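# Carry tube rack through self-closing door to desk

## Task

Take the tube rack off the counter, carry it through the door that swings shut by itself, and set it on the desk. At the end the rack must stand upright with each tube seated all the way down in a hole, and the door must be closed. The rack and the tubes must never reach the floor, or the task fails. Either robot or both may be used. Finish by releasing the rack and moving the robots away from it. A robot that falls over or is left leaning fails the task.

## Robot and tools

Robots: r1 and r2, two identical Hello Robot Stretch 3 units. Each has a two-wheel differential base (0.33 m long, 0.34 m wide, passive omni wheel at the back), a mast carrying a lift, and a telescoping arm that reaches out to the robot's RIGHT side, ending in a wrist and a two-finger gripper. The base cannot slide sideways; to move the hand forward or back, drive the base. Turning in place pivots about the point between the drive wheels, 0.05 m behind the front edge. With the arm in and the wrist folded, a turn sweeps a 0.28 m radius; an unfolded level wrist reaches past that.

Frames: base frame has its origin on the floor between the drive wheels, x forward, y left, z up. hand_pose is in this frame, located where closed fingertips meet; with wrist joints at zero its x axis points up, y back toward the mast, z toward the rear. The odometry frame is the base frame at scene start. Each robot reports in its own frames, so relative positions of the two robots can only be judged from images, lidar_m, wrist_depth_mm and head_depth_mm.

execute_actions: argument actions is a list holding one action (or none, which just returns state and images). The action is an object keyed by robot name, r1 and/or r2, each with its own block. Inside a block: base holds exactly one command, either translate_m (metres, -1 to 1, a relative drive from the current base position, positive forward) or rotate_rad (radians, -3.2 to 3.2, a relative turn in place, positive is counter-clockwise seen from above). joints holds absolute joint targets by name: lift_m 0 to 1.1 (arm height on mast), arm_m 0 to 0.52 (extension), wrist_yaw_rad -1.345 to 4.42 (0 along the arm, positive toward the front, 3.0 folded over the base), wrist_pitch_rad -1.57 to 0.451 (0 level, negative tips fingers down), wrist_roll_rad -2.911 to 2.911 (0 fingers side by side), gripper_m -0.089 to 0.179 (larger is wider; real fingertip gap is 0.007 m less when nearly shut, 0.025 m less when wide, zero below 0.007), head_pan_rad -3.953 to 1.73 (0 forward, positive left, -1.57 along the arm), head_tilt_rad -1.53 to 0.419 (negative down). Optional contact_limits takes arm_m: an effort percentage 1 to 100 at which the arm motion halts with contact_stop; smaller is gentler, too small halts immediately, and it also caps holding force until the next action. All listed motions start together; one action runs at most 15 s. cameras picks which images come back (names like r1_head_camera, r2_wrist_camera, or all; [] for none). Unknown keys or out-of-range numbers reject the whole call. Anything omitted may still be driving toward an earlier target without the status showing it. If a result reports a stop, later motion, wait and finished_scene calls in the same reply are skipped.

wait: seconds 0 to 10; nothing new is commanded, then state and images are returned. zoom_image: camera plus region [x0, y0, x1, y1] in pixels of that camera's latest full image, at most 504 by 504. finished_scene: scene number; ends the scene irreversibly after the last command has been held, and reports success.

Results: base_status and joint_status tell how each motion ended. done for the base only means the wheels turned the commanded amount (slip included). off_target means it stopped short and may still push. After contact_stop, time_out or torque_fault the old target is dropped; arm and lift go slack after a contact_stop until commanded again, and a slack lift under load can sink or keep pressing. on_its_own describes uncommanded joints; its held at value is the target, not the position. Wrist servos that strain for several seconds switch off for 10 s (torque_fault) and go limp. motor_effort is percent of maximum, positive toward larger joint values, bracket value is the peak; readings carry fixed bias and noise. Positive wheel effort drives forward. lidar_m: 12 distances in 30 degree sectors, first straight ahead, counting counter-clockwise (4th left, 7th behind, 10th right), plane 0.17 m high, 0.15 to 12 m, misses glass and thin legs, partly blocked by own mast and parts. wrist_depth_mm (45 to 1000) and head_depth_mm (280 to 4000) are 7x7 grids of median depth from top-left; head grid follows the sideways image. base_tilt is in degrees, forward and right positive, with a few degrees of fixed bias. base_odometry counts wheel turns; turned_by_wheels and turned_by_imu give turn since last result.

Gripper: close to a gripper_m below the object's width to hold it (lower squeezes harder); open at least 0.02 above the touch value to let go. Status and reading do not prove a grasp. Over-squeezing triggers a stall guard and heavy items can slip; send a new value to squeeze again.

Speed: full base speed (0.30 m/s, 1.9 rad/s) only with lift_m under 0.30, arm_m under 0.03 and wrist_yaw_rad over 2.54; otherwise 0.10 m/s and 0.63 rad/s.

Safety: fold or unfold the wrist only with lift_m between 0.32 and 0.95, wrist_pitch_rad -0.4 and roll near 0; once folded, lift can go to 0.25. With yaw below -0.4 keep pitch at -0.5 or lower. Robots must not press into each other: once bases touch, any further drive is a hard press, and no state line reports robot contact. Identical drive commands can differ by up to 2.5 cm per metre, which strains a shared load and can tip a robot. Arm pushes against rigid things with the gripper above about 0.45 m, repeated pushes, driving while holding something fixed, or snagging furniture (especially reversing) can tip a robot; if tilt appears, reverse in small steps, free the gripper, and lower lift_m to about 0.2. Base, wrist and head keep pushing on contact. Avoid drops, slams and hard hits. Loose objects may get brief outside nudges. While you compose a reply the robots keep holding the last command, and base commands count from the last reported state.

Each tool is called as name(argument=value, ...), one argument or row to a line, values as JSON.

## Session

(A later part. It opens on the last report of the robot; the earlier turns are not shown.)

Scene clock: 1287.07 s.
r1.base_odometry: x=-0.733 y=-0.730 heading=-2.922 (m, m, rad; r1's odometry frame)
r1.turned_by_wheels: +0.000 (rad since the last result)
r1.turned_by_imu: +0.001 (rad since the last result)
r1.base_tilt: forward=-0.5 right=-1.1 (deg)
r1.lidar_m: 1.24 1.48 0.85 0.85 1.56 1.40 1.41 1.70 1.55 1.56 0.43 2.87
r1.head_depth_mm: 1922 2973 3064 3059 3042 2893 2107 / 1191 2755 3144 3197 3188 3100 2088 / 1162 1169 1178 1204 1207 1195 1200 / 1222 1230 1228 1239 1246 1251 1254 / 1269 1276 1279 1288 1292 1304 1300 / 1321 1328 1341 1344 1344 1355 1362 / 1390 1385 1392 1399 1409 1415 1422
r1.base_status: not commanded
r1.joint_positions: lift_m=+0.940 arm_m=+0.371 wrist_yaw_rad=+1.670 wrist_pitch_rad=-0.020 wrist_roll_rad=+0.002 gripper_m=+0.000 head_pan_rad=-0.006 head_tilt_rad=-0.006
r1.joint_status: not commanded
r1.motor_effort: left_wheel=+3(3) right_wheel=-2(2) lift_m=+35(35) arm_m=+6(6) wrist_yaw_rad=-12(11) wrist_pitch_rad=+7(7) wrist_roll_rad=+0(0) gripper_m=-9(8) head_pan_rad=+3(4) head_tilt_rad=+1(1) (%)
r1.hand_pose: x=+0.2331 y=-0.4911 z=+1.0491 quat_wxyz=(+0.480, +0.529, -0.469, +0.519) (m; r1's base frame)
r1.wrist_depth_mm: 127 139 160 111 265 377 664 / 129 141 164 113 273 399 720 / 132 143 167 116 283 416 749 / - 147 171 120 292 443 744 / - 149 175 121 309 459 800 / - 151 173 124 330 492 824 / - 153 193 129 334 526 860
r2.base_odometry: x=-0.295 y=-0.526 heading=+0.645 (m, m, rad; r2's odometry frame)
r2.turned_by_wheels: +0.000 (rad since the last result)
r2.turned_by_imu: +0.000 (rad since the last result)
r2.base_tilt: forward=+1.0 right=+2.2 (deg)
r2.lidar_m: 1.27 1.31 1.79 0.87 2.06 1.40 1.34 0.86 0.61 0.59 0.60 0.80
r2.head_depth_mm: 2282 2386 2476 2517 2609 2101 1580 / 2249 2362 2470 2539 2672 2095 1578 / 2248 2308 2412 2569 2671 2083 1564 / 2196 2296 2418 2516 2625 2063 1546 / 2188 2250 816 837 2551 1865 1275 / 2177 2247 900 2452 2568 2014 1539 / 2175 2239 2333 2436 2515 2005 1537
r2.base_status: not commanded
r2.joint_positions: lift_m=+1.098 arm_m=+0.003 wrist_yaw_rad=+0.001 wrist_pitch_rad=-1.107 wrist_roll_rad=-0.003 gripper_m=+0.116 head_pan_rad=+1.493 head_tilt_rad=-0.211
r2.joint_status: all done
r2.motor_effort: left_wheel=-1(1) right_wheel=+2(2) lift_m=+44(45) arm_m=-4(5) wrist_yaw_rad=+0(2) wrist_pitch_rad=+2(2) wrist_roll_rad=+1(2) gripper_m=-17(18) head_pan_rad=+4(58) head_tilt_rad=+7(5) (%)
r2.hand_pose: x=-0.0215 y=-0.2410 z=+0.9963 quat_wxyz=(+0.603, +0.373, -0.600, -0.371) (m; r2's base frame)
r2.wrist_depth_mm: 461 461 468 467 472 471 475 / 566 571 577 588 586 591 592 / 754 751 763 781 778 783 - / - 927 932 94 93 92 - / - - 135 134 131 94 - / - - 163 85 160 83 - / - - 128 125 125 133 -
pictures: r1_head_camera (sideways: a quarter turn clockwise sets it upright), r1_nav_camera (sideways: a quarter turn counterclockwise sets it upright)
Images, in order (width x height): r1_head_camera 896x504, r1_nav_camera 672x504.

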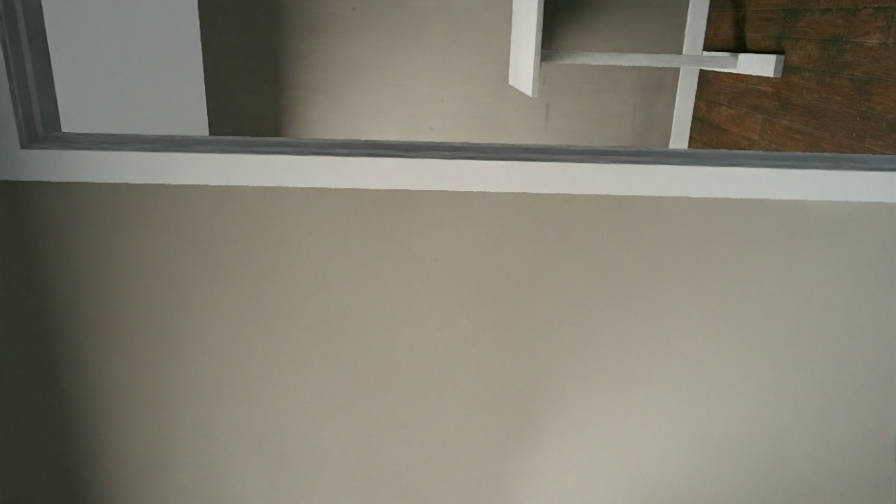

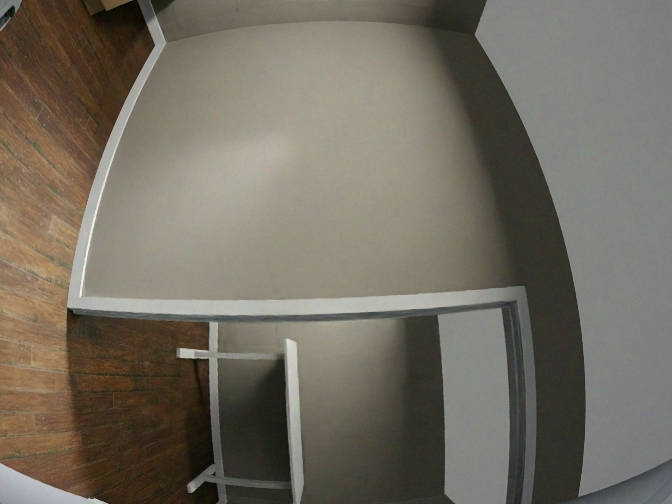

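execute_actions(
  actions=[
    {"r2":{"base":{"translate_m":-0.5},"joints":{"head_pan_rad":-3.14,"head_tilt_rad":-0.4}}},
  ],
  cameras=["r2_head_camera","r2_wrist_camera"],
)

Scene clock: 1356.87 s.
r1.base_odometry: x=-0.733 y=-0.730 heading=-2.922 (m, m, rad; r1's odometry frame)
r1.turned_by_wheels: +0.000 (rad since the last result)
r1.turned_by_imu: +0.002 (rad since the last result)
r1.base_tilt: forward=-0.6 right=-1.1 (deg)
r1.lidar_m: 1.24 0.94 0.96 1.59 1.56 1.40 1.41 1.70 1.55 1.56 0.43 2.87
r1.head_depth_mm: 1931 2919 3039 3050 3029 2883 2108 / 1186 2774 3134 3146 3172 3090 2094 / 1163 1167 1177 1202 1198 1198 1203 / 1230 1228 1229 1238 1241 1247 1251 / 1265 1273 1281 1290 1299 1299 1302 / 1320 1325 1336 1339 1345 1356 1367 / 1385 1388 1394 1397 1407 1415 1431
r1.base_status: not commanded
r1.joint_positions: lift_m=+0.940 arm_m=+0.371 wrist_yaw_rad=+1.670 wrist_pitch_rad=-0.020 wrist_roll_rad=+0.002 gripper_m=+0.000 head_pan_rad=-0.006 head_tilt_rad=-0.006
r1.joint_status: not commanded
r1.motor_effort: left_wheel=+3(3) right_wheel=-2(2) lift_m=+35(35) arm_m=+6(7) wrist_yaw_rad=-12(12) wrist_pitch_rad=+7(7) wrist_roll_rad=+0(0) gripper_m=-8(8) head_pan_rad=+3(3) head_tilt_rad=+1(1) (%)
r1.hand_pose: x=+0.2331 y=-0.4911 z=+1.0491 quat_wxyz=(+0.480, +0.529, -0.469, +0.519) (m; r1's base frame)
r1.wrist_depth_mm: 127 139 160 111 266 379 674 / 130 142 164 113 274 391 715 / 132 144 169 116 283 418 737 / - 147 170 119 293 439 776 / - 149 174 122 305 460 795 / - 151 172 123 332 486 821 / - 154 194 129 335 529 859
r2.base_odometry: x=-0.694 y=-0.826 heading=+0.645 (m, m, rad; r2's odometry frame)
r2.turned_by_wheels: +0.000 (rad since the last result)
r2.turned_by_imu: -0.001 (rad since the last result)
r2.base_tilt: forward=+1.0 right=+2.3 (deg)
r2.lidar_m: 1.76 1.83 0.98 1.27 1.53 0.88 0.85 0.87 1.19 0.60 0.62 0.83
r2.head_depth_mm: - - - - 986 1071 1194 / - - - - 984 1068 1192 / - - - - 972 1061 1194 / - - - - 982 1059 1184 / - - - - 976 1059 1188 / - - - - 977 1059 1188 / - - - - 972 1057 1187
r2.base_status: done
r2.joint_positions: lift_m=+1.098 arm_m=+0.003 wrist_yaw_rad=+0.001 wrist_pitch_rad=-1.107 wrist_roll_rad=-0.003 gripper_m=+0.116 head_pan_rad=-3.133 head_tilt_rad=-0.395
r2.joint_status: all done
r2.motor_effort: left_wheel=-1(6) right_wheel=+1(4) lift_m=+44(44) arm_m=-5(4) wrist_yaw_rad=-1(1) wrist_pitch_rad=+2(2) wrist_roll_rad=+2(2) gripper_m=-17(18) head_pan_rad=-4(60) head_tilt_rad=-3(27) (%)
r2.hand_pose: x=-0.0215 y=-0.2410 z=+0.9963 quat_wxyz=(+0.603, +0.373, -0.600, -0.371) (m; r2's base frame)
r2.wrist_depth_mm: 478 483 483 490 535 - 995 / 593 601 606 615 - - - / 787 794 809 807 - - - / - 977 - 94 92 92 998 / - - 136 133 131 94 - / - - 163 85 160 83 971 / - - 128 124 125 133 929
pictures: r2_head_camera (sideways: a quarter turn clockwise sets it upright), r2_wrist_camera
Images, in order (width x height): r2_head_camera 896x504, r2_wrist_camera 644x364.

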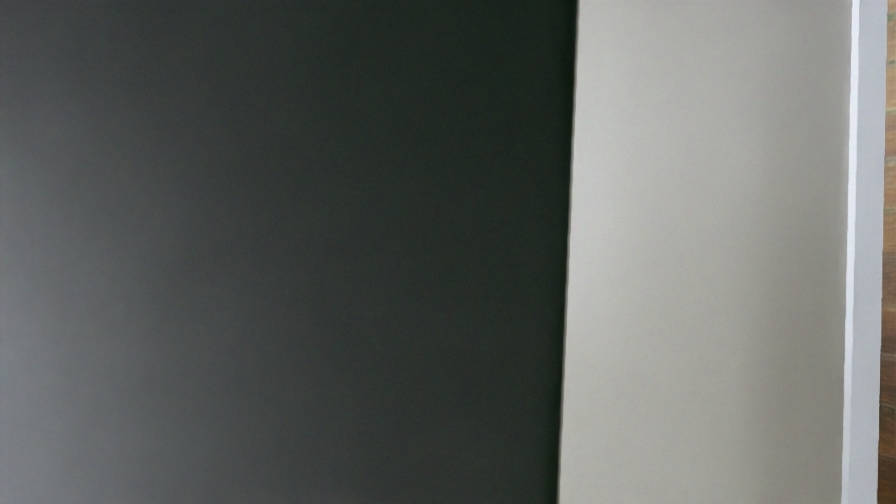

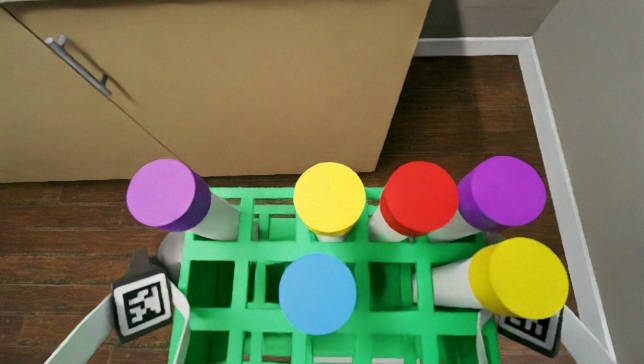

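execute_actions(
  actions=[
    {"r2":{"base":{"translate_m":-0.38}}},
  ],
  cameras=["r2_wrist_camera"],
)

execute_actions(
  actions=[
    {"r2":{"base":{"rotate_rad":1.57},"joints":{"head_pan_rad":0.0,"head_tilt_rad":-0.3}}},
  ],
  cameras=["r2_head_camera","r2_wrist_camera","r2_nav_camera"],
)

Scene clock: 1369.03 s.
r1.base_odometry: x=-0.733 y=-0.730 heading=-2.922 (m, m, rad; r1's odometry frame)
r1.turned_by_wheels: +0.000 (rad since the last result)
r1.turned_by_imu: +0.002 (rad since the last result)
r1.base_tilt: forward=-0.6 right=-1.1 (deg)
r1.lidar_m: 1.24 1.16 1.59 1.59 1.57 1.41 1.41 1.69 1.54 1.55 0.43 2.87
r1.head_depth_mm: 1941 2936 3046 3078 3085 2884 2106 / 1194 2762 3187 3194 3187 3122 2099 / 1166 1169 1180 1201 1200 1196 1208 / 1221 1226 1226 1236 1241 1251 1258 / 1264 1278 1277 1291 1297 1301 1309 / 1322 1335 1339 1345 1346 1364 1364 / 1379 1390 1388 1400 1416 1416 1420
r1.base_status: not commanded
r1.joint_positions: lift_m=+0.940 arm_m=+0.371 wrist_yaw_rad=+1.670 wrist_pitch_rad=-0.020 wrist_roll_rad=+0.002 gripper_m=+0.000 head_pan_rad=-0.006 head_tilt_rad=-0.006
r1.joint_status: not commanded
r1.motor_effort: left_wheel=+3(3) right_wheel=-2(2) lift_m=+35(35) arm_m=+6(6) wrist_yaw_rad=-12(12) wrist_pitch_rad=+7(6) wrist_roll_rad=+0(0) gripper_m=-8(9) head_pan_rad=+3(3) head_tilt_rad=+1(2) (%)
r1.hand_pose: x=+0.2331 y=-0.4911 z=+1.0491 quat_wxyz=(+0.480, +0.529, -0.469, +0.519) (m; r1's base frame)
r1.wrist_depth_mm: 127 139 160 111 265 375 649 / 130 142 164 113 274 405 715 / 132 144 167 116 284 418 745 / - 147 170 119 293 434 767 / - 149 174 121 306 466 798 / - 152 172 124 331 494 809 / - 154 194 130 336 524 844
r2.base_odometry: x=-0.998 y=-1.055 heading=+0.645 (m, m, rad; r2's odometry frame)
r2.turned_by_wheels: +0.000 (rad since the last result)
r2.turned_by_imu: -0.001 (rad since the last result)
r2.base_tilt: forward=+1.0 right=+2.3 (deg)
r2.lidar_m: 2.15 2.22 1.20 1.34 0.67 0.49 0.47 0.48 0.66 0.89 0.65 0.85
r2.head_depth_mm: - - - - 527 569 639 / - - - - 526 568 637 / - - - - 520 565 635 / - - - - 520 564 634 / - - - - 521 563 633 / - - - - 519 564 634 / - - - - 517 561 631
r2.base_status: done
r2.joint_positions: lift_m=+1.098 arm_m=+0.003 wrist_yaw_rad=+0.001 wrist_pitch_rad=-1.107 wrist_roll_rad=-0.003 gripper_m=+0.116 head_pan_rad=-3.133 head_tilt_rad=-0.395
r2.joint_status: not commanded
r2.motor_effort: left_wheel=-1(6) right_wheel=+1(5) lift_m=+44(44) arm_m=-5(5) wrist_yaw_rad=-1(0) wrist_pitch_rad=+2(3) wrist_roll_rad=+2(2) gripper_m=-17(18) head_pan_rad=-4(5) head_tilt_rad=-3(3) (%)
r2.hand_pose: x=-0.0215 y=-0.2410 z=+0.9963 quat_wxyz=(+0.603, +0.373, -0.600, -0.371) (m; r2's base frame)
r2.wrist_depth_mm: 496 505 786 - - 825 533 / 614 617 780 - - 834 545 / 801 812 903 - - 837 536 / - 991 - 94 92 92 546 / - - 135 134 129 89 534 / - - 163 85 160 83 514 / - - 128 124 126 134 500
pictures: r2_wrist_camera
Images, in order (width x height): r2_wrist_camera 644x364.

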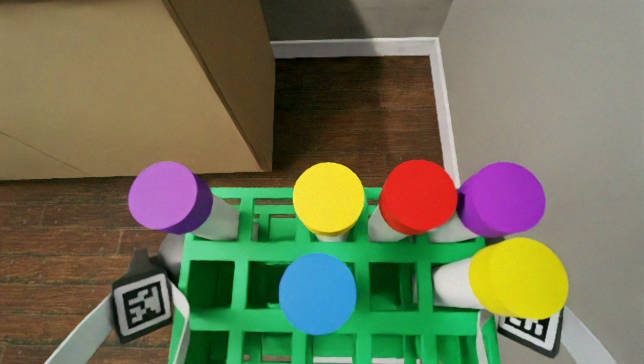

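Scene clock: 1372.47 s.
r1.base_odometry: x=-0.733 y=-0.730 heading=-2.922 (m, m, rad; r1's odometry frame)
r1.turned_by_wheels: +0.000 (rad since the last result)
r1.turned_by_imu: +0.001 (rad since the last result)
r1.base_tilt: forward=-0.7 right=-1.1 (deg)
r1.lidar_m: 1.24 1.21 1.59 1.60 1.57 1.40 1.41 1.70 1.55 1.55 0.43 2.87
r1.head_depth_mm: 1935 2941 3066 3057 3077 2886 2110 / 1186 2746 3154 3182 3158 3070 2100 / 1161 1167 1177 1198 1204 1196 1207 / 1223 1226 1234 1234 1244 1250 1250 / 1269 1275 1279 1285 1294 1297 1310 / 1332 1332 1339 1344 1353 1363 1363 / 1378 1391 1393 1411 1416 1419 1427
r1.base_status: not commanded
r1.joint_positions: lift_m=+0.940 arm_m=+0.371 wrist_yaw_rad=+1.670 wrist_pitch_rad=-0.020 wrist_roll_rad=+0.002 gripper_m=+0.000 head_pan_rad=-0.006 head_tilt_rad=-0.006
r1.joint_status: not commanded
r1.motor_effort: left_wheel=+3(3) right_wheel=-2(2) lift_m=+35(35) arm_m=+6(7) wrist_yaw_rad=-12(12) wrist_pitch_rad=+7(7) wrist_roll_rad=+0(0) gripper_m=-9(9) head_pan_rad=+3(3) head_tilt_rad=+1(1) (%)
r1.hand_pose: x=+0.2331 y=-0.4911 z=+1.0491 quat_wxyz=(+0.480, +0.529, -0.469, +0.519) (m; r1's base frame)
r1.wrist_depth_mm: 127 139 160 111 264 378 663 / 130 142 164 114 271 395 698 / 132 144 167 116 281 423 749 / - 147 170 119 293 431 765 / - 148 175 121 305 463 792 / - 152 172 124 332 481 852 / - 154 193 130 337 512 879
r2.base_odometry: x=-0.998 y=-1.055 heading=+2.214 (m, m, rad; r2's odometry frame)
r2.turned_by_wheels: +1.570 (rad since the last result)
r2.turned_by_imu: +1.558 (rad since the last result)
r2.base_tilt: forward=+1.0 right=+2.3 (deg)
r2.lidar_m: 1.34 0.67 0.49 0.47 0.48 0.66 0.90 0.65 0.84 2.15 2.22 1.20
r2.head_depth_mm: 1088 2217 1421 2600 2568 1854 1403 / 1111 1166 1229 1310 1407 1632 1439 / 1161 1227 1296 1380 1462 1540 1416 / 1215 1286 1366 1451 1554 1632 1409 / 1288 1349 1452 1552 1651 1733 1412 / 1352 1434 1533 1635 1776 1783 1403 / 1419 1537 1645 1748 1926 1762 1387
r2.base_status: done
r2.joint_positions: lift_m=+1.098 arm_m=+0.003 wrist_yaw_rad=+0.001 wrist_pitch_rad=-1.107 wrist_roll_rad=-0.003 gripper_m=+0.116 head_pan_rad=-0.007 head_tilt_rad=-0.310
r2.joint_status: all done
r2.motor_effort: left_wheel=-4(6) right_wheel=+5(11) lift_m=+44(44) arm_m=-4(4) wrist_yaw_rad=-2(2) wrist_pitch_rad=+3(2) wrist_roll_rad=+2(2) gripper_m=-18(18) head_pan_rad=+4(57) head_tilt_rad=+6(17) (%)
r2.hand_pose: x=-0.0215 y=-0.2410 z=+0.9963 quat_wxyz=(+0.603, +0.373, -0.600, -0.371) (m; r2's base frame)
r2.wrist_depth_mm: - - - - - - 685 / - - - - - - 690 / - - - - - - 713 / - 97 - 94 93 91 716 / - - 135 133 129 91 718 / - - 163 85 160 83 729 / - - 128 125 125 134 -
pictures: r2_head_camera (sideways: a quarter turn clockwise sets it upright), r2_nav_camera (sideways: a quarter turn counterclockwise sets it upright), r2_wrist_camera
Images, in order (width x height): r2_head_camera 896x504, r2_nav_camera 672x504, r2_wrist_camera 644x364.

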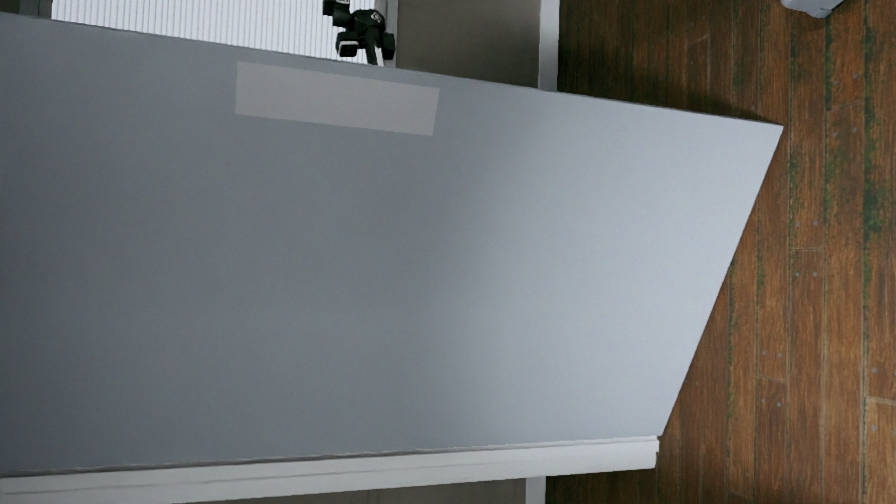

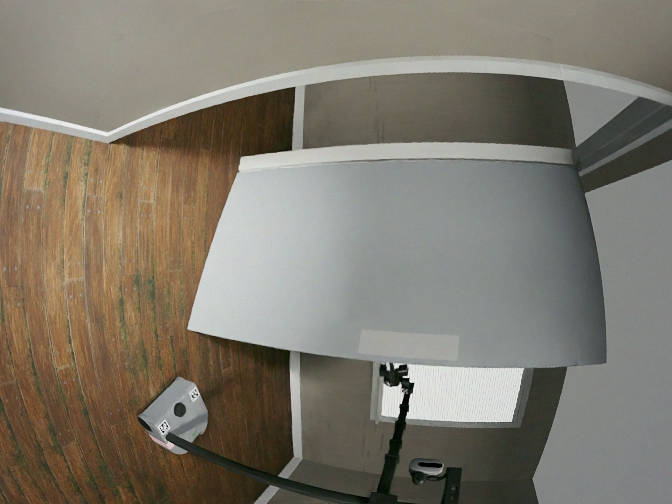

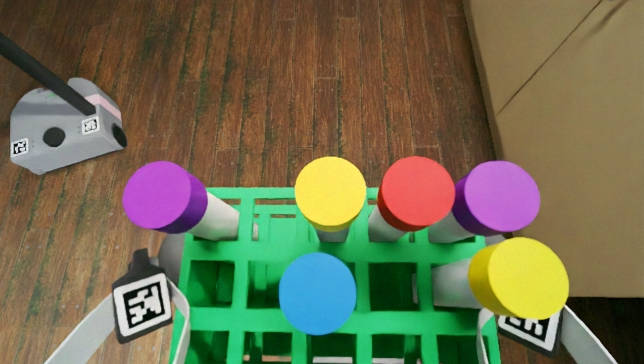

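execute_actions(
  actions=[
    {"r2":{"base":{"translate_m":0.5}}},
  ],
  cameras=["r2_head_camera","r2_nav_camera"],
)

Scene clock: 1385.00 s.
r1.base_odometry: x=-0.733 y=-0.730 heading=-2.922 (m, m, rad; r1's odometry frame)
r1.turned_by_wheels: +0.000 (rad since the last result)
r1.turned_by_imu: +0.002 (rad since the last result)
r1.base_tilt: forward=-0.6 right=-1.0 (deg)
r1.lidar_m: 0.86 0.86 1.59 1.59 1.56 1.40 1.41 1.70 1.55 1.56 0.43 2.87
r1.head_depth_mm: 1937 2946 3062 3073 3079 2892 2102 / 1193 2759 3177 3196 3200 3072 2100 / 1164 1167 1180 1202 1203 1198 1206 / 1218 1227 1234 1239 1242 1247 1254 / 1268 1272 1288 1289 1298 1300 1305 / 1323 1334 1325 815 1333 974 987 / 1381 1396 1397 882 1399 1421 1420
r1.base_status: not commanded
r1.joint_positions: lift_m=+0.940 arm_m=+0.371 wrist_yaw_rad=+1.670 wrist_pitch_rad=-0.020 wrist_roll_rad=+0.002 gripper_m=+0.000 head_pan_rad=-0.006 head_tilt_rad=-0.006
r1.joint_status: not commanded
r1.motor_effort: left_wheel=+3(3) right_wheel=-2(2) lift_m=+35(35) arm_m=+6(6) wrist_yaw_rad=-12(12) wrist_pitch_rad=+7(7) wrist_roll_rad=+0(0) gripper_m=-9(8) head_pan_rad=+3(3) head_tilt_rad=+2(2) (%)
r1.hand_pose: x=+0.2331 y=-0.4911 z=+1.0491 quat_wxyz=(+0.480, +0.529, -0.469, +0.519) (m; r1's base frame)
r1.wrist_depth_mm: 127 139 160 111 267 371 652 / 130 141 163 114 273 388 719 / 133 144 167 117 280 418 746 / - 146 172 119 296 445 764 / - 149 174 121 307 465 815 / - 152 172 124 333 499 814 / - 154 194 130 332 529 829
r2.base_odometry: x=-1.298 y=-0.655 heading=+2.214 (m, m, rad; r2's odometry frame)
r2.turned_by_wheels: +0.000 (rad since the last result)
r2.turned_by_imu: +0.004 (rad since the last result)
r2.base_tilt: forward=+1.0 right=+2.3 (deg)
r2.lidar_m: 0.89 1.16 0.49 0.47 0.49 0.66 1.13 1.15 1.53 2.14 0.85 0.87
r2.head_depth_mm: 695 726 761 799 849 903 986 / 723 759 803 844 897 956 1015 / 758 794 845 891 950 1019 1091 / 792 840 888 943 1003 1083 1162 / 838 883 939 1001 1069 1166 1258 / 879 936 993 1071 1147 1247 1314 / 930 995 1055 1144 1242 1349 1386
r2.base_status: done
r2.joint_positions: lift_m=+1.098 arm_m=+0.003 wrist_yaw_rad=+0.001 wrist_pitch_rad=-1.107 wrist_roll_rad=-0.003 gripper_m=+0.116 head_pan_rad=-0.007 head_tilt_rad=-0.310
r2.joint_status: not commanded
r2.motor_effort: left_wheel=-4(7) right_wheel=+5(10) lift_m=+44(44) arm_m=-4(4) wrist_yaw_rad=-1(1) wrist_pitch_rad=+3(2) wrist_roll_rad=+2(2) gripper_m=-18(18) head_pan_rad=+4(4) head_tilt_rad=+6(6) (%)
r2.hand_pose: x=-0.0215 y=-0.2410 z=+0.9963 quat_wxyz=(+0.603, +0.373, -0.600, -0.371) (m; r2's base frame)
r2.wrist_depth_mm: - - - - - - - / - - - - - - - / - - - - - - - / - - - 93 93 92 - / 963 - 135 134 127 89 - / - - 162 85 160 83 - / - - 128 124 125 134 -
pictures: r2_head_camera (sideways: a quarter turn clockwise sets it upright), r2_nav_camera (sideways: a quarter turn counterclockwise sets it upright)
Images, in order (width x height): r2_head_camera 896x504, r2_nav_camera 672x504.

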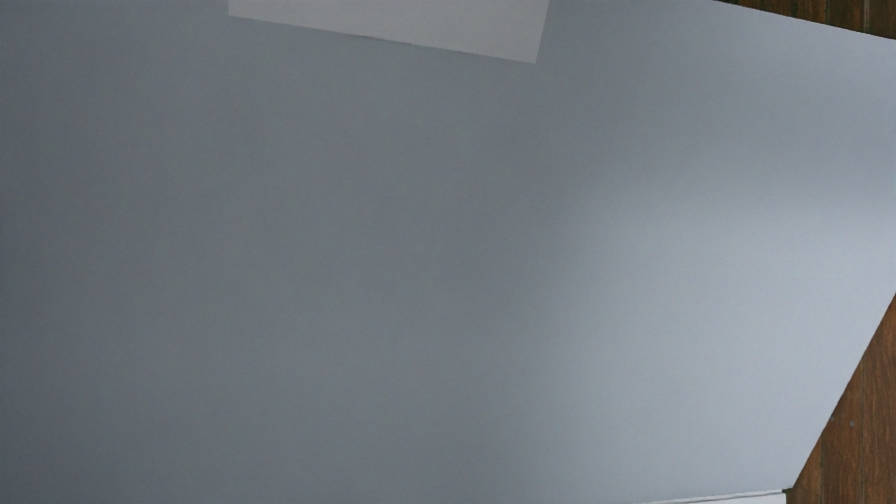

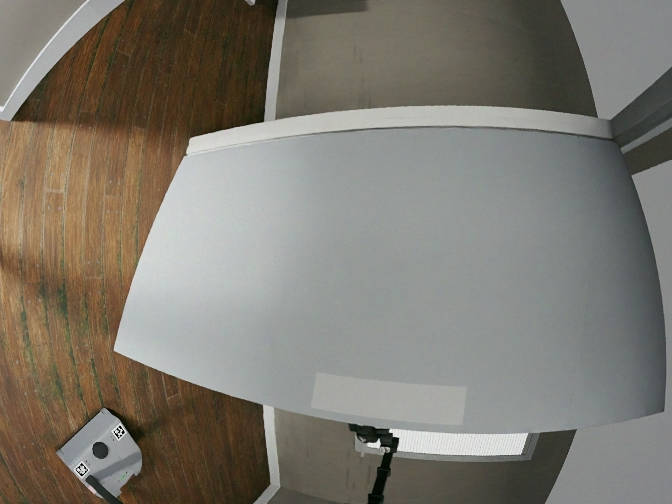

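execute_actions(
  actions=[
    {"r2":{"base":{"translate_m":0.42},"joints":{"head_pan_rad":0.8}}},
  ],
  cameras=["r2_head_camera","r2_nav_camera","r2_wrist_camera"],
)

Scene clock: 1398.33 s.
r1.base_odometry: x=-0.733 y=-0.730 heading=-2.922 (m, m, rad; r1's odometry frame)
r1.turned_by_wheels: +0.000 (rad since the last result)
r1.turned_by_imu: +0.002 (rad since the last result)
r1.base_tilt: forward=-0.7 right=-1.0 (deg)
r1.lidar_m: 0.71 1.48 1.59 1.59 1.57 1.40 1.41 1.69 1.55 1.55 0.43 0.72
r1.head_depth_mm: 1938 2940 3024 656 3056 2928 1923 / 1187 2780 3145 656 532 810 468 / 1162 1169 1173 550 1175 1193 454 / 1220 1222 1234 1226 1248 1251 506 / 1270 1278 1279 1293 1293 1298 1308 / 1323 1329 1330 1346 1349 1353 1360 / 1385 1394 1391 1405 1412 1413 1430
r1.base_status: not commanded
r1.joint_positions: lift_m=+0.940 arm_m=+0.371 wrist_yaw_rad=+1.670 wrist_pitch_rad=-0.020 wrist_roll_rad=+0.002 gripper_m=+0.000 head_pan_rad=-0.006 head_tilt_rad=-0.006
r1.joint_status: not commanded
r1.motor_effort: left_wheel=+3(3) right_wheel=-2(2) lift_m=+35(35) arm_m=+7(6) wrist_yaw_rad=-12(12) wrist_pitch_rad=+6(7) wrist_roll_rad=+0(0) gripper_m=-9(8) head_pan_rad=+3(3) head_tilt_rad=+1(2) (%)
r1.hand_pose: x=+0.2331 y=-0.4911 z=+1.0491 quat_wxyz=(+0.480, +0.529, -0.469, +0.519) (m; r1's base frame)
r1.wrist_depth_mm: 127 139 161 111 265 374 681 / 130 142 164 113 271 393 719 / 132 144 167 116 281 418 753 / 134 147 172 119 294 437 757 / 437 149 175 121 307 461 791 / - 152 172 124 332 484 836 / - 154 193 130 337 519 842
r2.base_odometry: x=-1.550 y=-0.319 heading=+2.214 (m, m, rad; r2's odometry frame)
r2.turned_by_wheels: +0.000 (rad since the last result)
r2.turned_by_imu: +0.004 (rad since the last result)
r2.base_tilt: forward=+1.1 right=+2.2 (deg)
r2.lidar_m: 0.51 0.66 2.27 2.11 0.54 0.67 1.54 1.57 2.11 0.71 0.52 0.49
r2.head_depth_mm: 681 696 711 722 735 749 762 / 812 840 862 867 893 912 926 / 1750 1826 1914 2017 1108 1149 1206 / 1921 1999 2129 2250 2274 1816 1432 / 2121 2252 2411 2498 2478 1799 1410 / 2408 2536 2647 2902 2472 1783 1403 / 2382 2523 2551 2722 2414 1751 1396
r2.base_status: done
r2.joint_positions: lift_m=+1.098 arm_m=+0.003 wrist_yaw_rad=+0.001 wrist_pitch_rad=-1.107 wrist_roll_rad=-0.003 gripper_m=+0.116 head_pan_rad=+0.793 head_tilt_rad=-0.310
r2.joint_status: all done
r2.motor_effort: left_wheel=-4(6) right_wheel=+4(10) lift_m=+44(44) arm_m=-4(4) wrist_yaw_rad=-1(0) wrist_pitch_rad=+2(2) wrist_roll_rad=+2(2) gripper_m=-18(18) head_pan_rad=+4(52) head_tilt_rad=+6(6) (%)
r2.hand_pose: x=-0.0215 y=-0.2410 z=+0.9963 quat_wxyz=(+0.603, +0.373, -0.600, -0.371) (m; r2's base frame)
r2.wrist_depth_mm: - - - - - - - / - - - - - - - / - - - - - - - / 451 519 - 94 93 92 - / 485 590 135 134 128 89 - / 529 - 163 85 160 83 - / 560 838 128 124 125 134 -
pictures: r2_head_camera (sideways: a quarter turn clockwise sets it upright), r2_nav_camera (sideways: a quarter turn counterclockwise sets it upright), r2_wrist_camera
Images, in order (width x height): r2_head_camera 896x504, r2_nav_camera 672x504, r2_wrist_camera 644x364.

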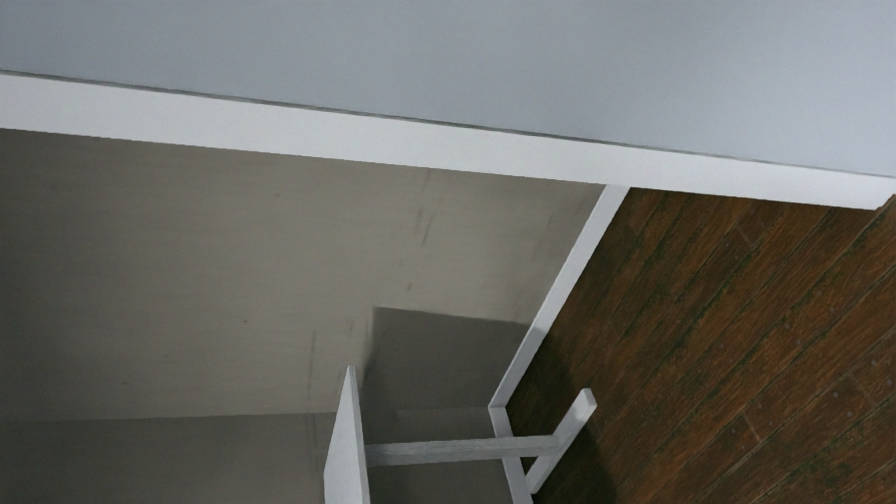

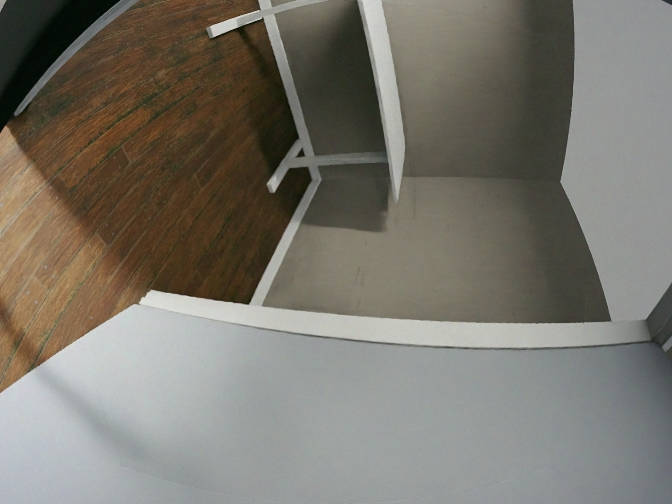

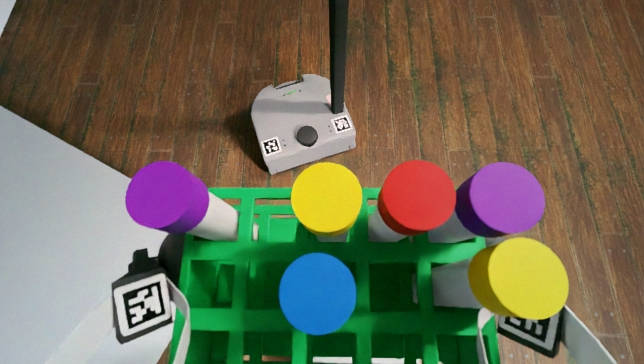

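execute_actions(
  actions=[
    {"r2":{"base":{"rotate_rad":1.22},"joints":{"head_pan_rad":0.0,"head_tilt_rad":-0.5}}},
  ],
  cameras=["r2_head_camera","r2_nav_camera","r2_wrist_camera"],
)

Scene clock: 1432.23 s.
r1.base_odometry: x=-0.733 y=-0.730 heading=-2.922 (m, m, rad; r1's odometry frame)
r1.turned_by_wheels: +0.000 (rad since the last result)
r1.turned_by_imu: +0.001 (rad since the last result)
r1.base_tilt: forward=-0.7 right=-1.1 (deg)
r1.lidar_m: 0.72 1.48 1.59 1.60 1.56 1.40 1.41 1.69 1.55 1.56 0.43 0.72
r1.head_depth_mm: 1927 2926 3027 624 3071 2913 2104 / 1190 2751 3161 661 3200 3077 2100 / 1165 1174 1174 677 1186 1190 1205 / 1219 1228 1225 574 1237 1245 1252 / 1269 1277 1283 1290 1294 1306 1309 / 1328 1331 1338 1343 1350 1357 1361 / 1386 1388 1396 1406 1408 1414 1426
r1.base_status: not commanded
r1.joint_positions: lift_m=+0.940 arm_m=+0.371 wrist_yaw_rad=+1.670 wrist_pitch_rad=-0.020 wrist_roll_rad=+0.002 gripper_m=+0.000 head_pan_rad=-0.006 head_tilt_rad=-0.006
r1.joint_status: not commanded
r1.motor_effort: left_wheel=+3(3) right_wheel=-2(2) lift_m=+35(35) arm_m=+6(6) wrist_yaw_rad=-12(12) wrist_pitch_rad=+6(7) wrist_roll_rad=+0(0) gripper_m=-8(8) head_pan_rad=+3(3) head_tilt_rad=+2(1) (%)
r1.hand_pose: x=+0.2331 y=-0.4911 z=+1.0491 quat_wxyz=(+0.480, +0.529, -0.469, +0.519) (m; r1's base frame)
r1.wrist_depth_mm: 126 139 160 111 264 378 657 / 130 141 164 113 277 392 714 / 132 144 168 116 288 415 752 / - 146 171 119 295 444 768 / - 149 174 122 303 457 834 / - 152 172 124 332 500 824 / - 154 194 130 334 532 875
r2.base_odometry: x=-1.550 y=-0.319 heading=-2.849 (m, m, rad; r2's odometry frame)
r2.turned_by_wheels: +1.220 (rad since the last result)
r2.turned_by_imu: +1.211 (rad since the last result)
r2.base_tilt: forward=+1.0 right=+2.2 (deg)
r2.lidar_m: 2.43 0.50 0.51 0.83 1.59 1.67 2.15 0.71 0.50 0.49 0.53 0.80
r2.head_depth_mm: 2128 2210 2293 2337 1977 1537 1265 / 2394 2529 2760 2668 1937 1534 1252 / 2366 2523 2808 2618 1928 1522 1256 / 2262 2413 2751 2639 1924 1516 1246 / 2224 2314 2624 2613 1896 1504 1237 / 2108 2259 2498 2565 1889 1493 1235 / 2070 2182 2387 2436 1875 1474 1215
r2.base_status: done
r2.joint_positions: lift_m=+1.098 arm_m=+0.003 wrist_yaw_rad=+0.001 wrist_pitch_rad=-1.107 wrist_roll_rad=-0.003 gripper_m=+0.116 head_pan_rad=+0.007 head_tilt_rad=-0.494
r2.joint_status: all done
r2.motor_effort: left_wheel=-4(8) right_wheel=+5(9) lift_m=+44(44) arm_m=-5(4) wrist_yaw_rad=+0(1) wrist_pitch_rad=+3(2) wrist_roll_rad=+2(2) gripper_m=-18(18) head_pan_rad=-5(53) head_tilt_rad=-4(26) (%)
r2.hand_pose: x=-0.0215 y=-0.2410 z=+0.9963 quat_wxyz=(+0.603, +0.373, -0.600, -0.371) (m; r2's base frame)
r2.wrist_depth_mm: 401 386 367 349 329 316 - / 534 501 470 440 411 389 - / 761 691 634 579 535 - - / - 899 829 94 93 92 - / - - 136 134 131 92 - / - - 162 85 159 83 942 / - - 128 125 125 134 -
pictures: r2_head_camera (sideways: a quarter turn clockwise sets it upright), r2_nav_camera (sideways: a quarter turn counterclockwise sets it upright), r2_wrist_camera
Images, in order (width x height): r2_head_camera 896x504, r2_nav_camera 672x504, r2_wrist_camera 644x364.

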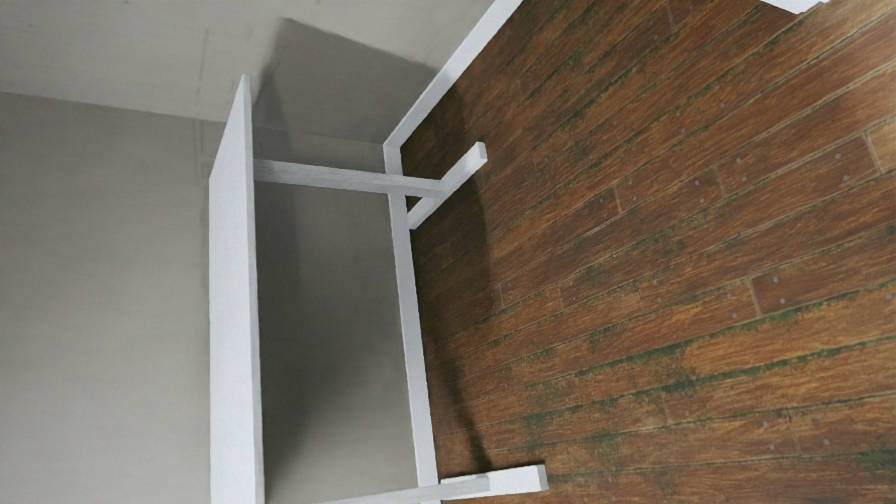

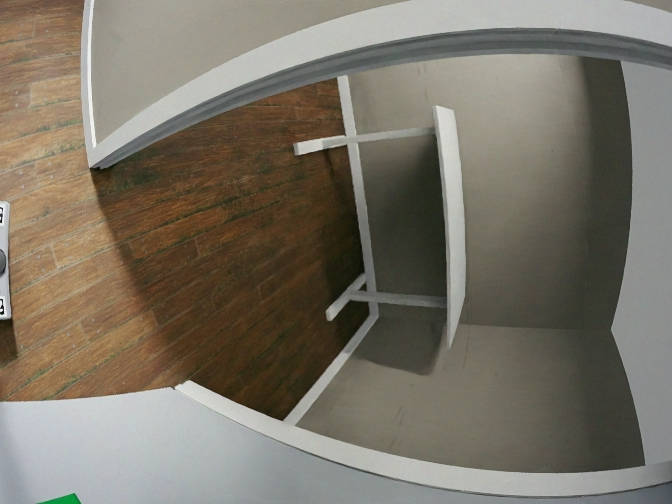

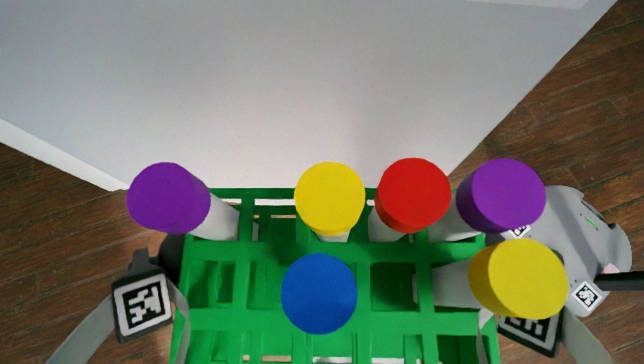

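execute_actions(
  actions=[
    {"r2":{"base":{"translate_m":0.5}}},
  ],
  cameras=["r2_head_camera","r2_nav_camera","r2_wrist_camera"],
)

Scene clock: 1444.43 s.
r1.base_odometry: x=-0.733 y=-0.730 heading=-2.922 (m, m, rad; r1's odometry frame)
r1.turned_by_wheels: +0.000 (rad since the last result)
r1.turned_by_imu: +0.002 (rad since the last result)
r1.base_tilt: forward=-0.7 right=-1.0 (deg)
r1.lidar_m: 1.24 1.48 1.59 1.59 1.56 1.40 1.41 1.70 1.55 1.56 0.43 1.18
r1.head_depth_mm: 1925 2958 3075 974 2662 2662 1933 / 1190 2749 3176 3219 3202 3062 2104 / 1162 1165 1175 1202 1202 1202 1207 / 1220 1228 1229 1237 1243 1244 1254 / 1272 1276 1280 1289 1293 1297 1308 / 1328 1325 1344 1343 1352 1355 1361 / 1379 1396 1405 1403 1408 1416 1426
r1.base_status: not commanded
r1.joint_positions: lift_m=+0.940 arm_m=+0.371 wrist_yaw_rad=+1.670 wrist_pitch_rad=-0.020 wrist_roll_rad=+0.002 gripper_m=+0.000 head_pan_rad=-0.006 head_tilt_rad=-0.006
r1.joint_status: not commanded
r1.motor_effort: left_wheel=+3(3) right_wheel=-2(2) lift_m=+35(35) arm_m=+6(7) wrist_yaw_rad=-12(12) wrist_pitch_rad=+7(7) wrist_roll_rad=+0(0) gripper_m=-8(8) head_pan_rad=+3(4) head_tilt_rad=+1(2) (%)
r1.hand_pose: x=+0.2331 y=-0.4911 z=+1.0491 quat_wxyz=(+0.480, +0.529, -0.469, +0.519) (m; r1's base frame)
r1.wrist_depth_mm: 127 139 161 111 264 377 655 / 129 142 165 113 272 395 719 / 132 144 167 116 283 414 762 / - 146 170 120 293 441 762 / - 149 175 121 304 467 788 / - 152 172 123 333 492 816 / - 154 193 130 336 526 834
r2.base_odometry: x=-2.029 y=-0.462 heading=-2.850 (m, m, rad; r2's odometry frame)
r2.turned_by_wheels: +0.000 (rad since the last result)
r2.turned_by_imu: +0.004 (rad since the last result)
r2.base_tilt: forward=+1.0 right=+2.3 (deg)
r2.lidar_m: 1.95 1.67 2.37 0.34 0.35 1.87 1.18 0.70 0.56 0.55 0.59 1.59
r2.head_depth_mm: 1908 1967 2036 2120 1964 1538 1265 / 1993 2176 2372 2454 1951 1534 1259 / 1935 2072 1970 2444 1949 1512 1256 / 1876 2027 2255 2471 1935 1514 1242 / 1782 1935 2165 2357 1901 1492 1236 / 1746 1871 2075 2252 1896 1493 1227 / 1674 1796 1984 2188 1857 1481 1220
r2.base_status: done
r2.joint_positions: lift_m=+1.098 arm_m=+0.003 wrist_yaw_rad=+0.001 wrist_pitch_rad=-1.107 wrist_roll_rad=-0.003 gripper_m=+0.116 head_pan_rad=+0.007 head_tilt_rad=-0.494
r2.joint_status: not commanded
r2.motor_effort: left_wheel=-4(6) right_wheel=+5(9) lift_m=+44(44) arm_m=-4(4) wrist_yaw_rad=+0(1) wrist_pitch_rad=+2(2) wrist_roll_rad=+2(2) gripper_m=-18(17) head_pan_rad=-4(5) head_tilt_rad=-4(5) (%)
r2.hand_pose: x=-0.0215 y=-0.2410 z=+0.9963 quat_wxyz=(+0.603, +0.373, -0.600, -0.371) (m; r2's base frame)
r2.wrist_depth_mm: - 481 444 426 404 383 364 / - 624 562 538 501 475 447 / - - 791 716 643 597 561 / - - - 94 93 92 768 / - - 135 134 129 94 - / - - 163 85 160 83 - / - - 127 124 125 134 -
pictures: r2_head_camera (sideways: a quarter turn clockwise sets it upright), r2_nav_camera (sideways: a quarter turn counterclockwise sets it upright), r2_wrist_camera
Images, in order (width x height): r2_head_camera 896x504, r2_nav_camera 672x504, r2_wrist_camera 644x364.

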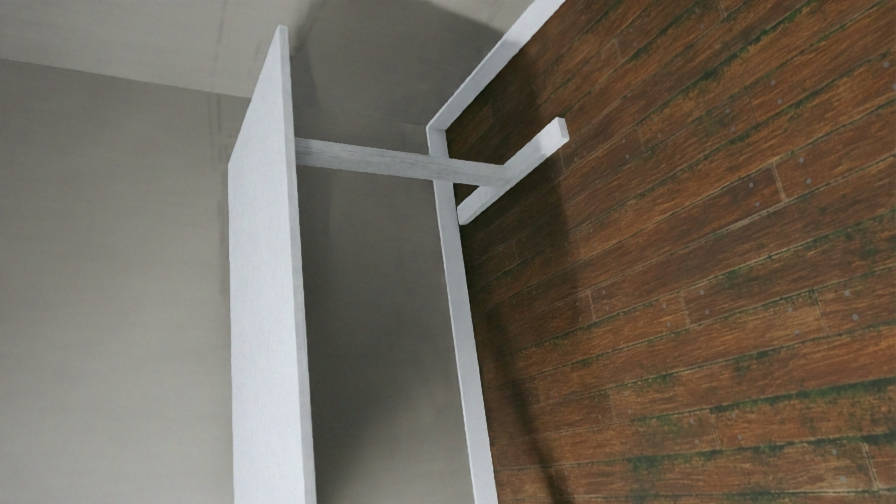

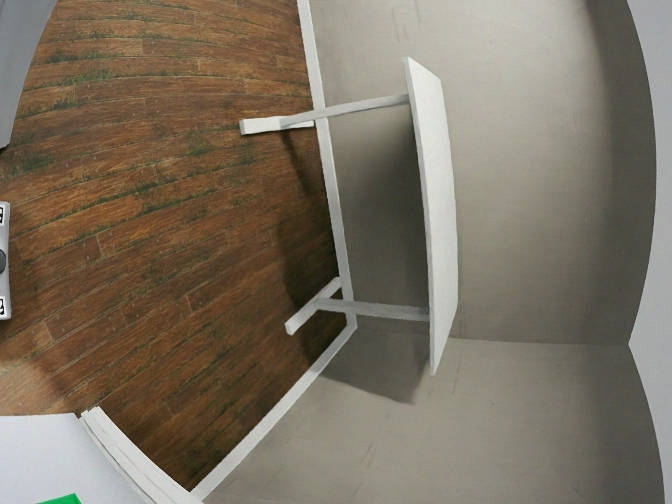

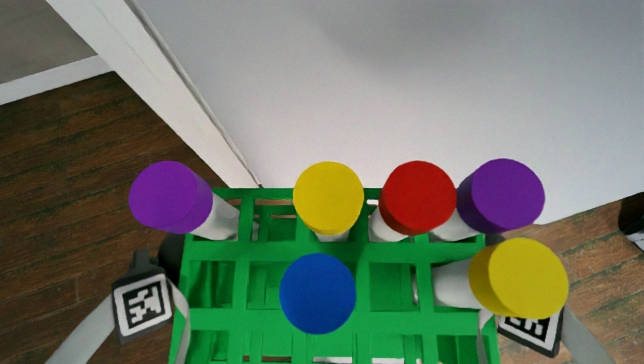

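execute_actions(
  actions=[
    {"r2":{"base":{"translate_m":0.6}}},
  ],
  cameras=["r2_head_camera","r2_nav_camera"],
)

Scene clock: 1456.87 s.
r1.base_odometry: x=-0.733 y=-0.730 heading=-2.922 (m, m, rad; r1's odometry frame)
r1.turned_by_wheels: +0.000 (rad since the last result)
r1.turned_by_imu: +0.002 (rad since the last result)
r1.base_tilt: forward=-0.6 right=-1.1 (deg)
r1.lidar_m: 1.24 1.48 1.59 1.59 1.56 1.40 1.41 1.70 1.54 1.56 0.43 1.74
r1.head_depth_mm: 1937 2926 3048 3093 3072 2888 2111 / 1188 2763 3143 3199 3190 3070 2110 / 1162 1169 1179 1193 1207 1196 1199 / 1222 1231 1230 1238 1236 1246 1254 / 1272 1276 1284 1287 1295 1298 1307 / 1325 1327 1335 1348 1346 1353 1361 / 1382 1391 1393 1405 1413 1417 1424
r1.base_status: not commanded
r1.joint_positions: lift_m=+0.940 arm_m=+0.371 wrist_yaw_rad=+1.670 wrist_pitch_rad=-0.020 wrist_roll_rad=+0.002 gripper_m=+0.000 head_pan_rad=-0.006 head_tilt_rad=-0.006
r1.joint_status: not commanded
r1.motor_effort: left_wheel=+3(3) right_wheel=-2(2) lift_m=+35(35) arm_m=+6(6) wrist_yaw_rad=-12(12) wrist_pitch_rad=+7(7) wrist_roll_rad=+0(0) gripper_m=-9(8) head_pan_rad=+4(4) head_tilt_rad=+1(2) (%)
r1.hand_pose: x=+0.2331 y=-0.4911 z=+1.0491 quat_wxyz=(+0.480, +0.529, -0.469, +0.519) (m; r1's base frame)
r1.wrist_depth_mm: 128 139 161 111 267 378 665 / 130 141 164 113 271 397 724 / 132 143 167 116 283 421 758 / - 146 171 120 291 442 771 / - 149 174 121 302 468 807 / - 152 172 123 332 496 811 / - 154 194 129 334 529 840
r2.base_odometry: x=-2.604 y=-0.635 heading=-2.850 (m, m, rad; r2's odometry frame)
r2.turned_by_wheels: +0.000 (rad since the last result)
r2.turned_by_imu: +0.005 (rad since the last result)
r2.base_tilt: forward=+1.1 right=+2.3 (deg)
r2.lidar_m: 1.35 1.17 1.75 2.53 1.04 0.71 1.76 0.79 0.63 0.76 1.23 1.36
r2.head_depth_mm: 1532 1650 1230 1832 1853 1550 1265 / 1477 1636 1206 1497 1881 1493 1255 / 1419 1569 1188 1925 1858 1520 1254 / 1373 1513 1164 1860 1912 1520 1242 / 1318 1441 1144 1755 1888 1500 1230 / 1271 1393 1121 1688 1806 1497 1233 / 1238 1348 1105 1629 1756 1483 1220
r2.base_status: done
r2.joint_positions: lift_m=+1.098 arm_m=+0.003 wrist_yaw_rad=+0.001 wrist_pitch_rad=-1.107 wrist_roll_rad=-0.003 gripper_m=+0.116 head_pan_rad=+0.007 head_tilt_rad=-0.494
r2.joint_status: not commanded
r2.motor_effort: left_wheel=-3(5) right_wheel=+4(9) lift_m=+44(44) arm_m=-4(4) wrist_yaw_rad=-1(1) wrist_pitch_rad=+2(2) wrist_roll_rad=+2(2) gripper_m=-18(17) head_pan_rad=-4(5) head_tilt_rad=-4(4) (%)
r2.hand_pose: x=-0.0215 y=-0.2410 z=+0.9963 quat_wxyz=(+0.603, +0.373, -0.600, -0.371) (m; r2's base frame)
r2.wrist_depth_mm: - - - - 694 475 458 / - - - - 759 584 536 / - - - - 888 741 678 / - - - 94 93 91 925 / - - 136 134 130 89 - / - - 163 85 160 83 - / - - 127 125 125 134 -
pictures: r2_head_camera (sideways: a quarter turn clockwise sets it upright), r2_nav_camera (sideways: a quarter turn counterclockwise sets it upright)
Images, in order (width x height): r2_head_camera 896x504, r2_nav_camera 672x504.

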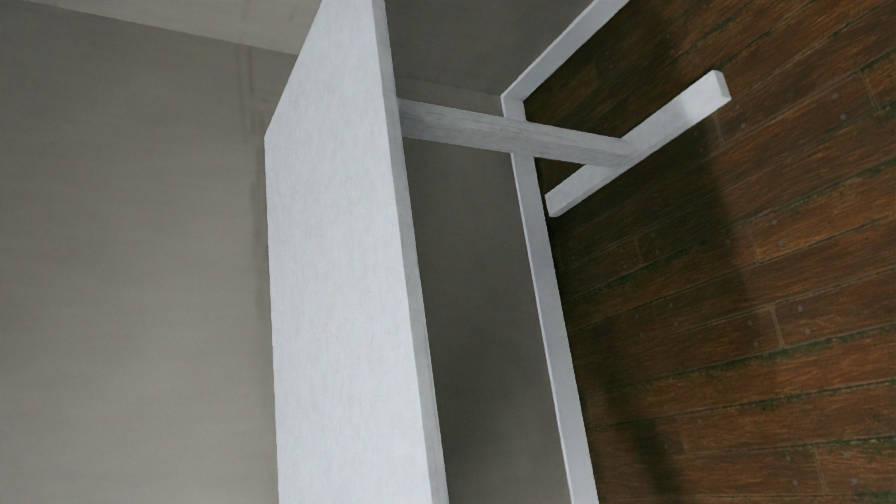

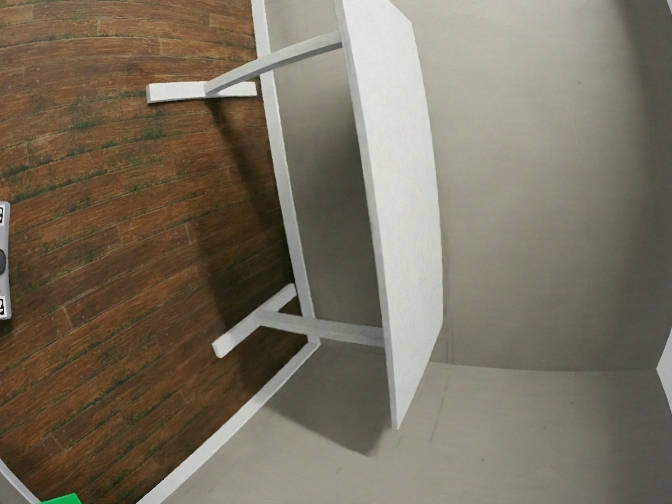

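execute_actions(
  actions=[
    {"r2":{"base":{"translate_m":0.6}},"r1":{"base":{"translate_m":0.119},"joints":{"arm_m":0.247}}},
  ],
  cameras=["r2_head_camera","r1_wrist_camera"],
)

Scene clock: 1484.30 s.
r1.base_odometry: x=-0.849 y=-0.756 heading=-2.921 (m, m, rad; r1's odometry frame)
r1.turned_by_wheels: +0.000 (rad since the last result)
r1.turned_by_imu: +0.003 (rad since the last result)
r1.base_tilt: forward=-0.7 right=-1.1 (deg)
r1.lidar_m: 1.12 1.34 1.55 1.56 1.69 1.52 1.52 1.76 1.58 1.59 0.35 2.27
r1.head_depth_mm: 1925 2911 2958 2968 2937 2875 2114 / 1751 2761 3058 3043 3084 3066 2093 / 1061 1066 1062 1066 1071 1078 1096 / 1102 1112 1113 1120 1124 1132 1131 / 1148 1154 1160 1165 1173 1178 1184 / 1198 1211 1207 1214 1219 1231 1233 / 1251 1253 1263 1273 1278 1282 1286
r1.base_status: done
r1.joint_positions: lift_m=+0.940 arm_m=+0.247 wrist_yaw_rad=+1.620 wrist_pitch_rad=-0.020 wrist_roll_rad=+0.002 gripper_m=+0.000 head_pan_rad=-0.006 head_tilt_rad=-0.006
r1.joint_status: all done
r1.on_its_own: wrist_yaw_rad is held at +1.620, not at your +1.660, by its stall guard, which is not easing now
r1.motor_effort: left_wheel=+4(8) right_wheel=-9(12) lift_m=+35(35) arm_m=-5(7) wrist_yaw_rad=+0(28) wrist_pitch_rad=+6(7) wrist_roll_rad=+0(0) gripper_m=-8(10) head_pan_rad=+4(3) head_tilt_rad=+1(1) (%)
r1.hand_pose: x=+0.2340 y=-0.3799 z=+1.0492 quat_wxyz=(+0.493, +0.517, -0.483, +0.507) (m; r1's base frame)
r1.wrist_depth_mm: - 142 161 109 236 303 415 / - 145 164 112 244 313 442 / - 147 169 115 251 330 469 / - 151 175 119 260 342 495 / - 154 177 122 273 360 523 / - 158 174 124 290 372 569 / - 163 193 133 294 392 636
r2.base_odometry: x=-3.178 y=-0.808 heading=-2.850 (m, m, rad; r2's odometry frame)
r2.turned_by_wheels: +0.000 (rad since the last result)
r2.turned_by_imu: +0.005 (rad since the last result)
r2.base_tilt: forward=+1.0 right=+2.3 (deg)
r2.lidar_m: 1.02 1.02 0.83 1.79 2.36 1.25 1.34 1.02 1.10 1.03 1.03 0.79
r2.head_depth_mm: 973 1074 1184 748 535 419 1193 / 938 1034 1110 738 530 415 369 / 900 995 1066 728 527 412 348 / 873 952 1018 722 522 409 337 / 840 915 979 717 519 407 335 / 814 885 961 707 514 405 333 / 786 853 927 700 511 402 331
r2.base_status: done
r2.joint_positions: lift_m=+1.098 arm_m=+0.003 wrist_yaw_rad=+0.001 wrist_pitch_rad=-1.107 wrist_roll_rad=-0.003 gripper_m=+0.116 head_pan_rad=+0.007 head_tilt_rad=-0.494
r2.joint_status: not commanded
r2.motor_effort: left_wheel=-4(5) right_wheel=+5(11) lift_m=+44(44) arm_m=-4(4) wrist_yaw_rad=+0(1) wrist_pitch_rad=+2(3) wrist_roll_rad=+2(2) gripper_m=-18(18) head_pan_rad=-4(5) head_tilt_rad=-4(4) (%)
r2.hand_pose: x=-0.0215 y=-0.2410 z=+0.9963 quat_wxyz=(+0.603, +0.373, -0.600, -0.371) (m; r2's base frame)
r2.wrist_depth_mm: 809 889 998 - - - 883 / 971 - - - - - 929 / - - - - - - 968 / - - - 94 93 92 - / 963 - 136 134 122 93 - / - - 162 85 160 84 - / - - 127 125 125 134 -
pictures: r1_wrist_camera, r2_head_camera (sideways: a quarter turn clockwise sets it upright)
Images, in order (width x height): r1_wrist_camera 644x364, r2_head_camera 896x504.

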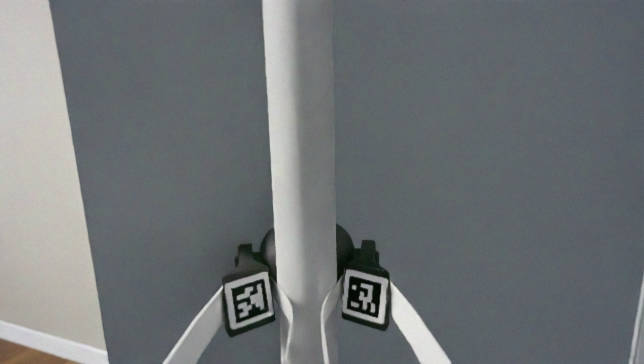

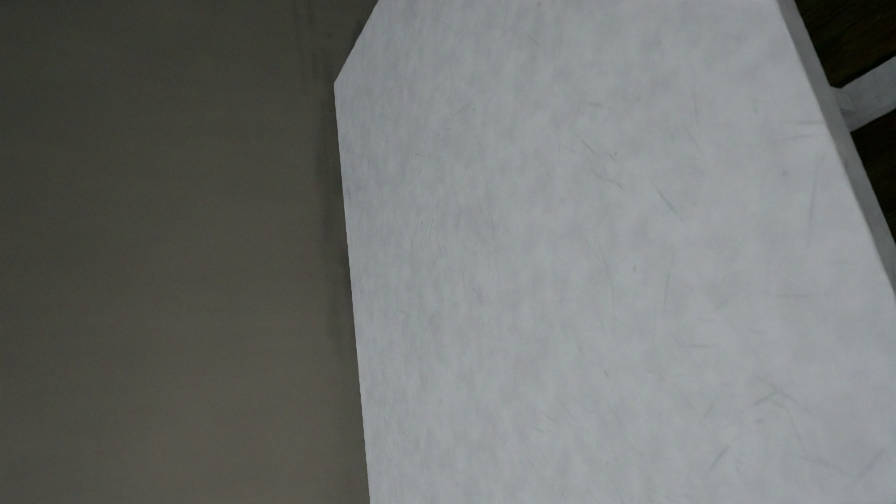

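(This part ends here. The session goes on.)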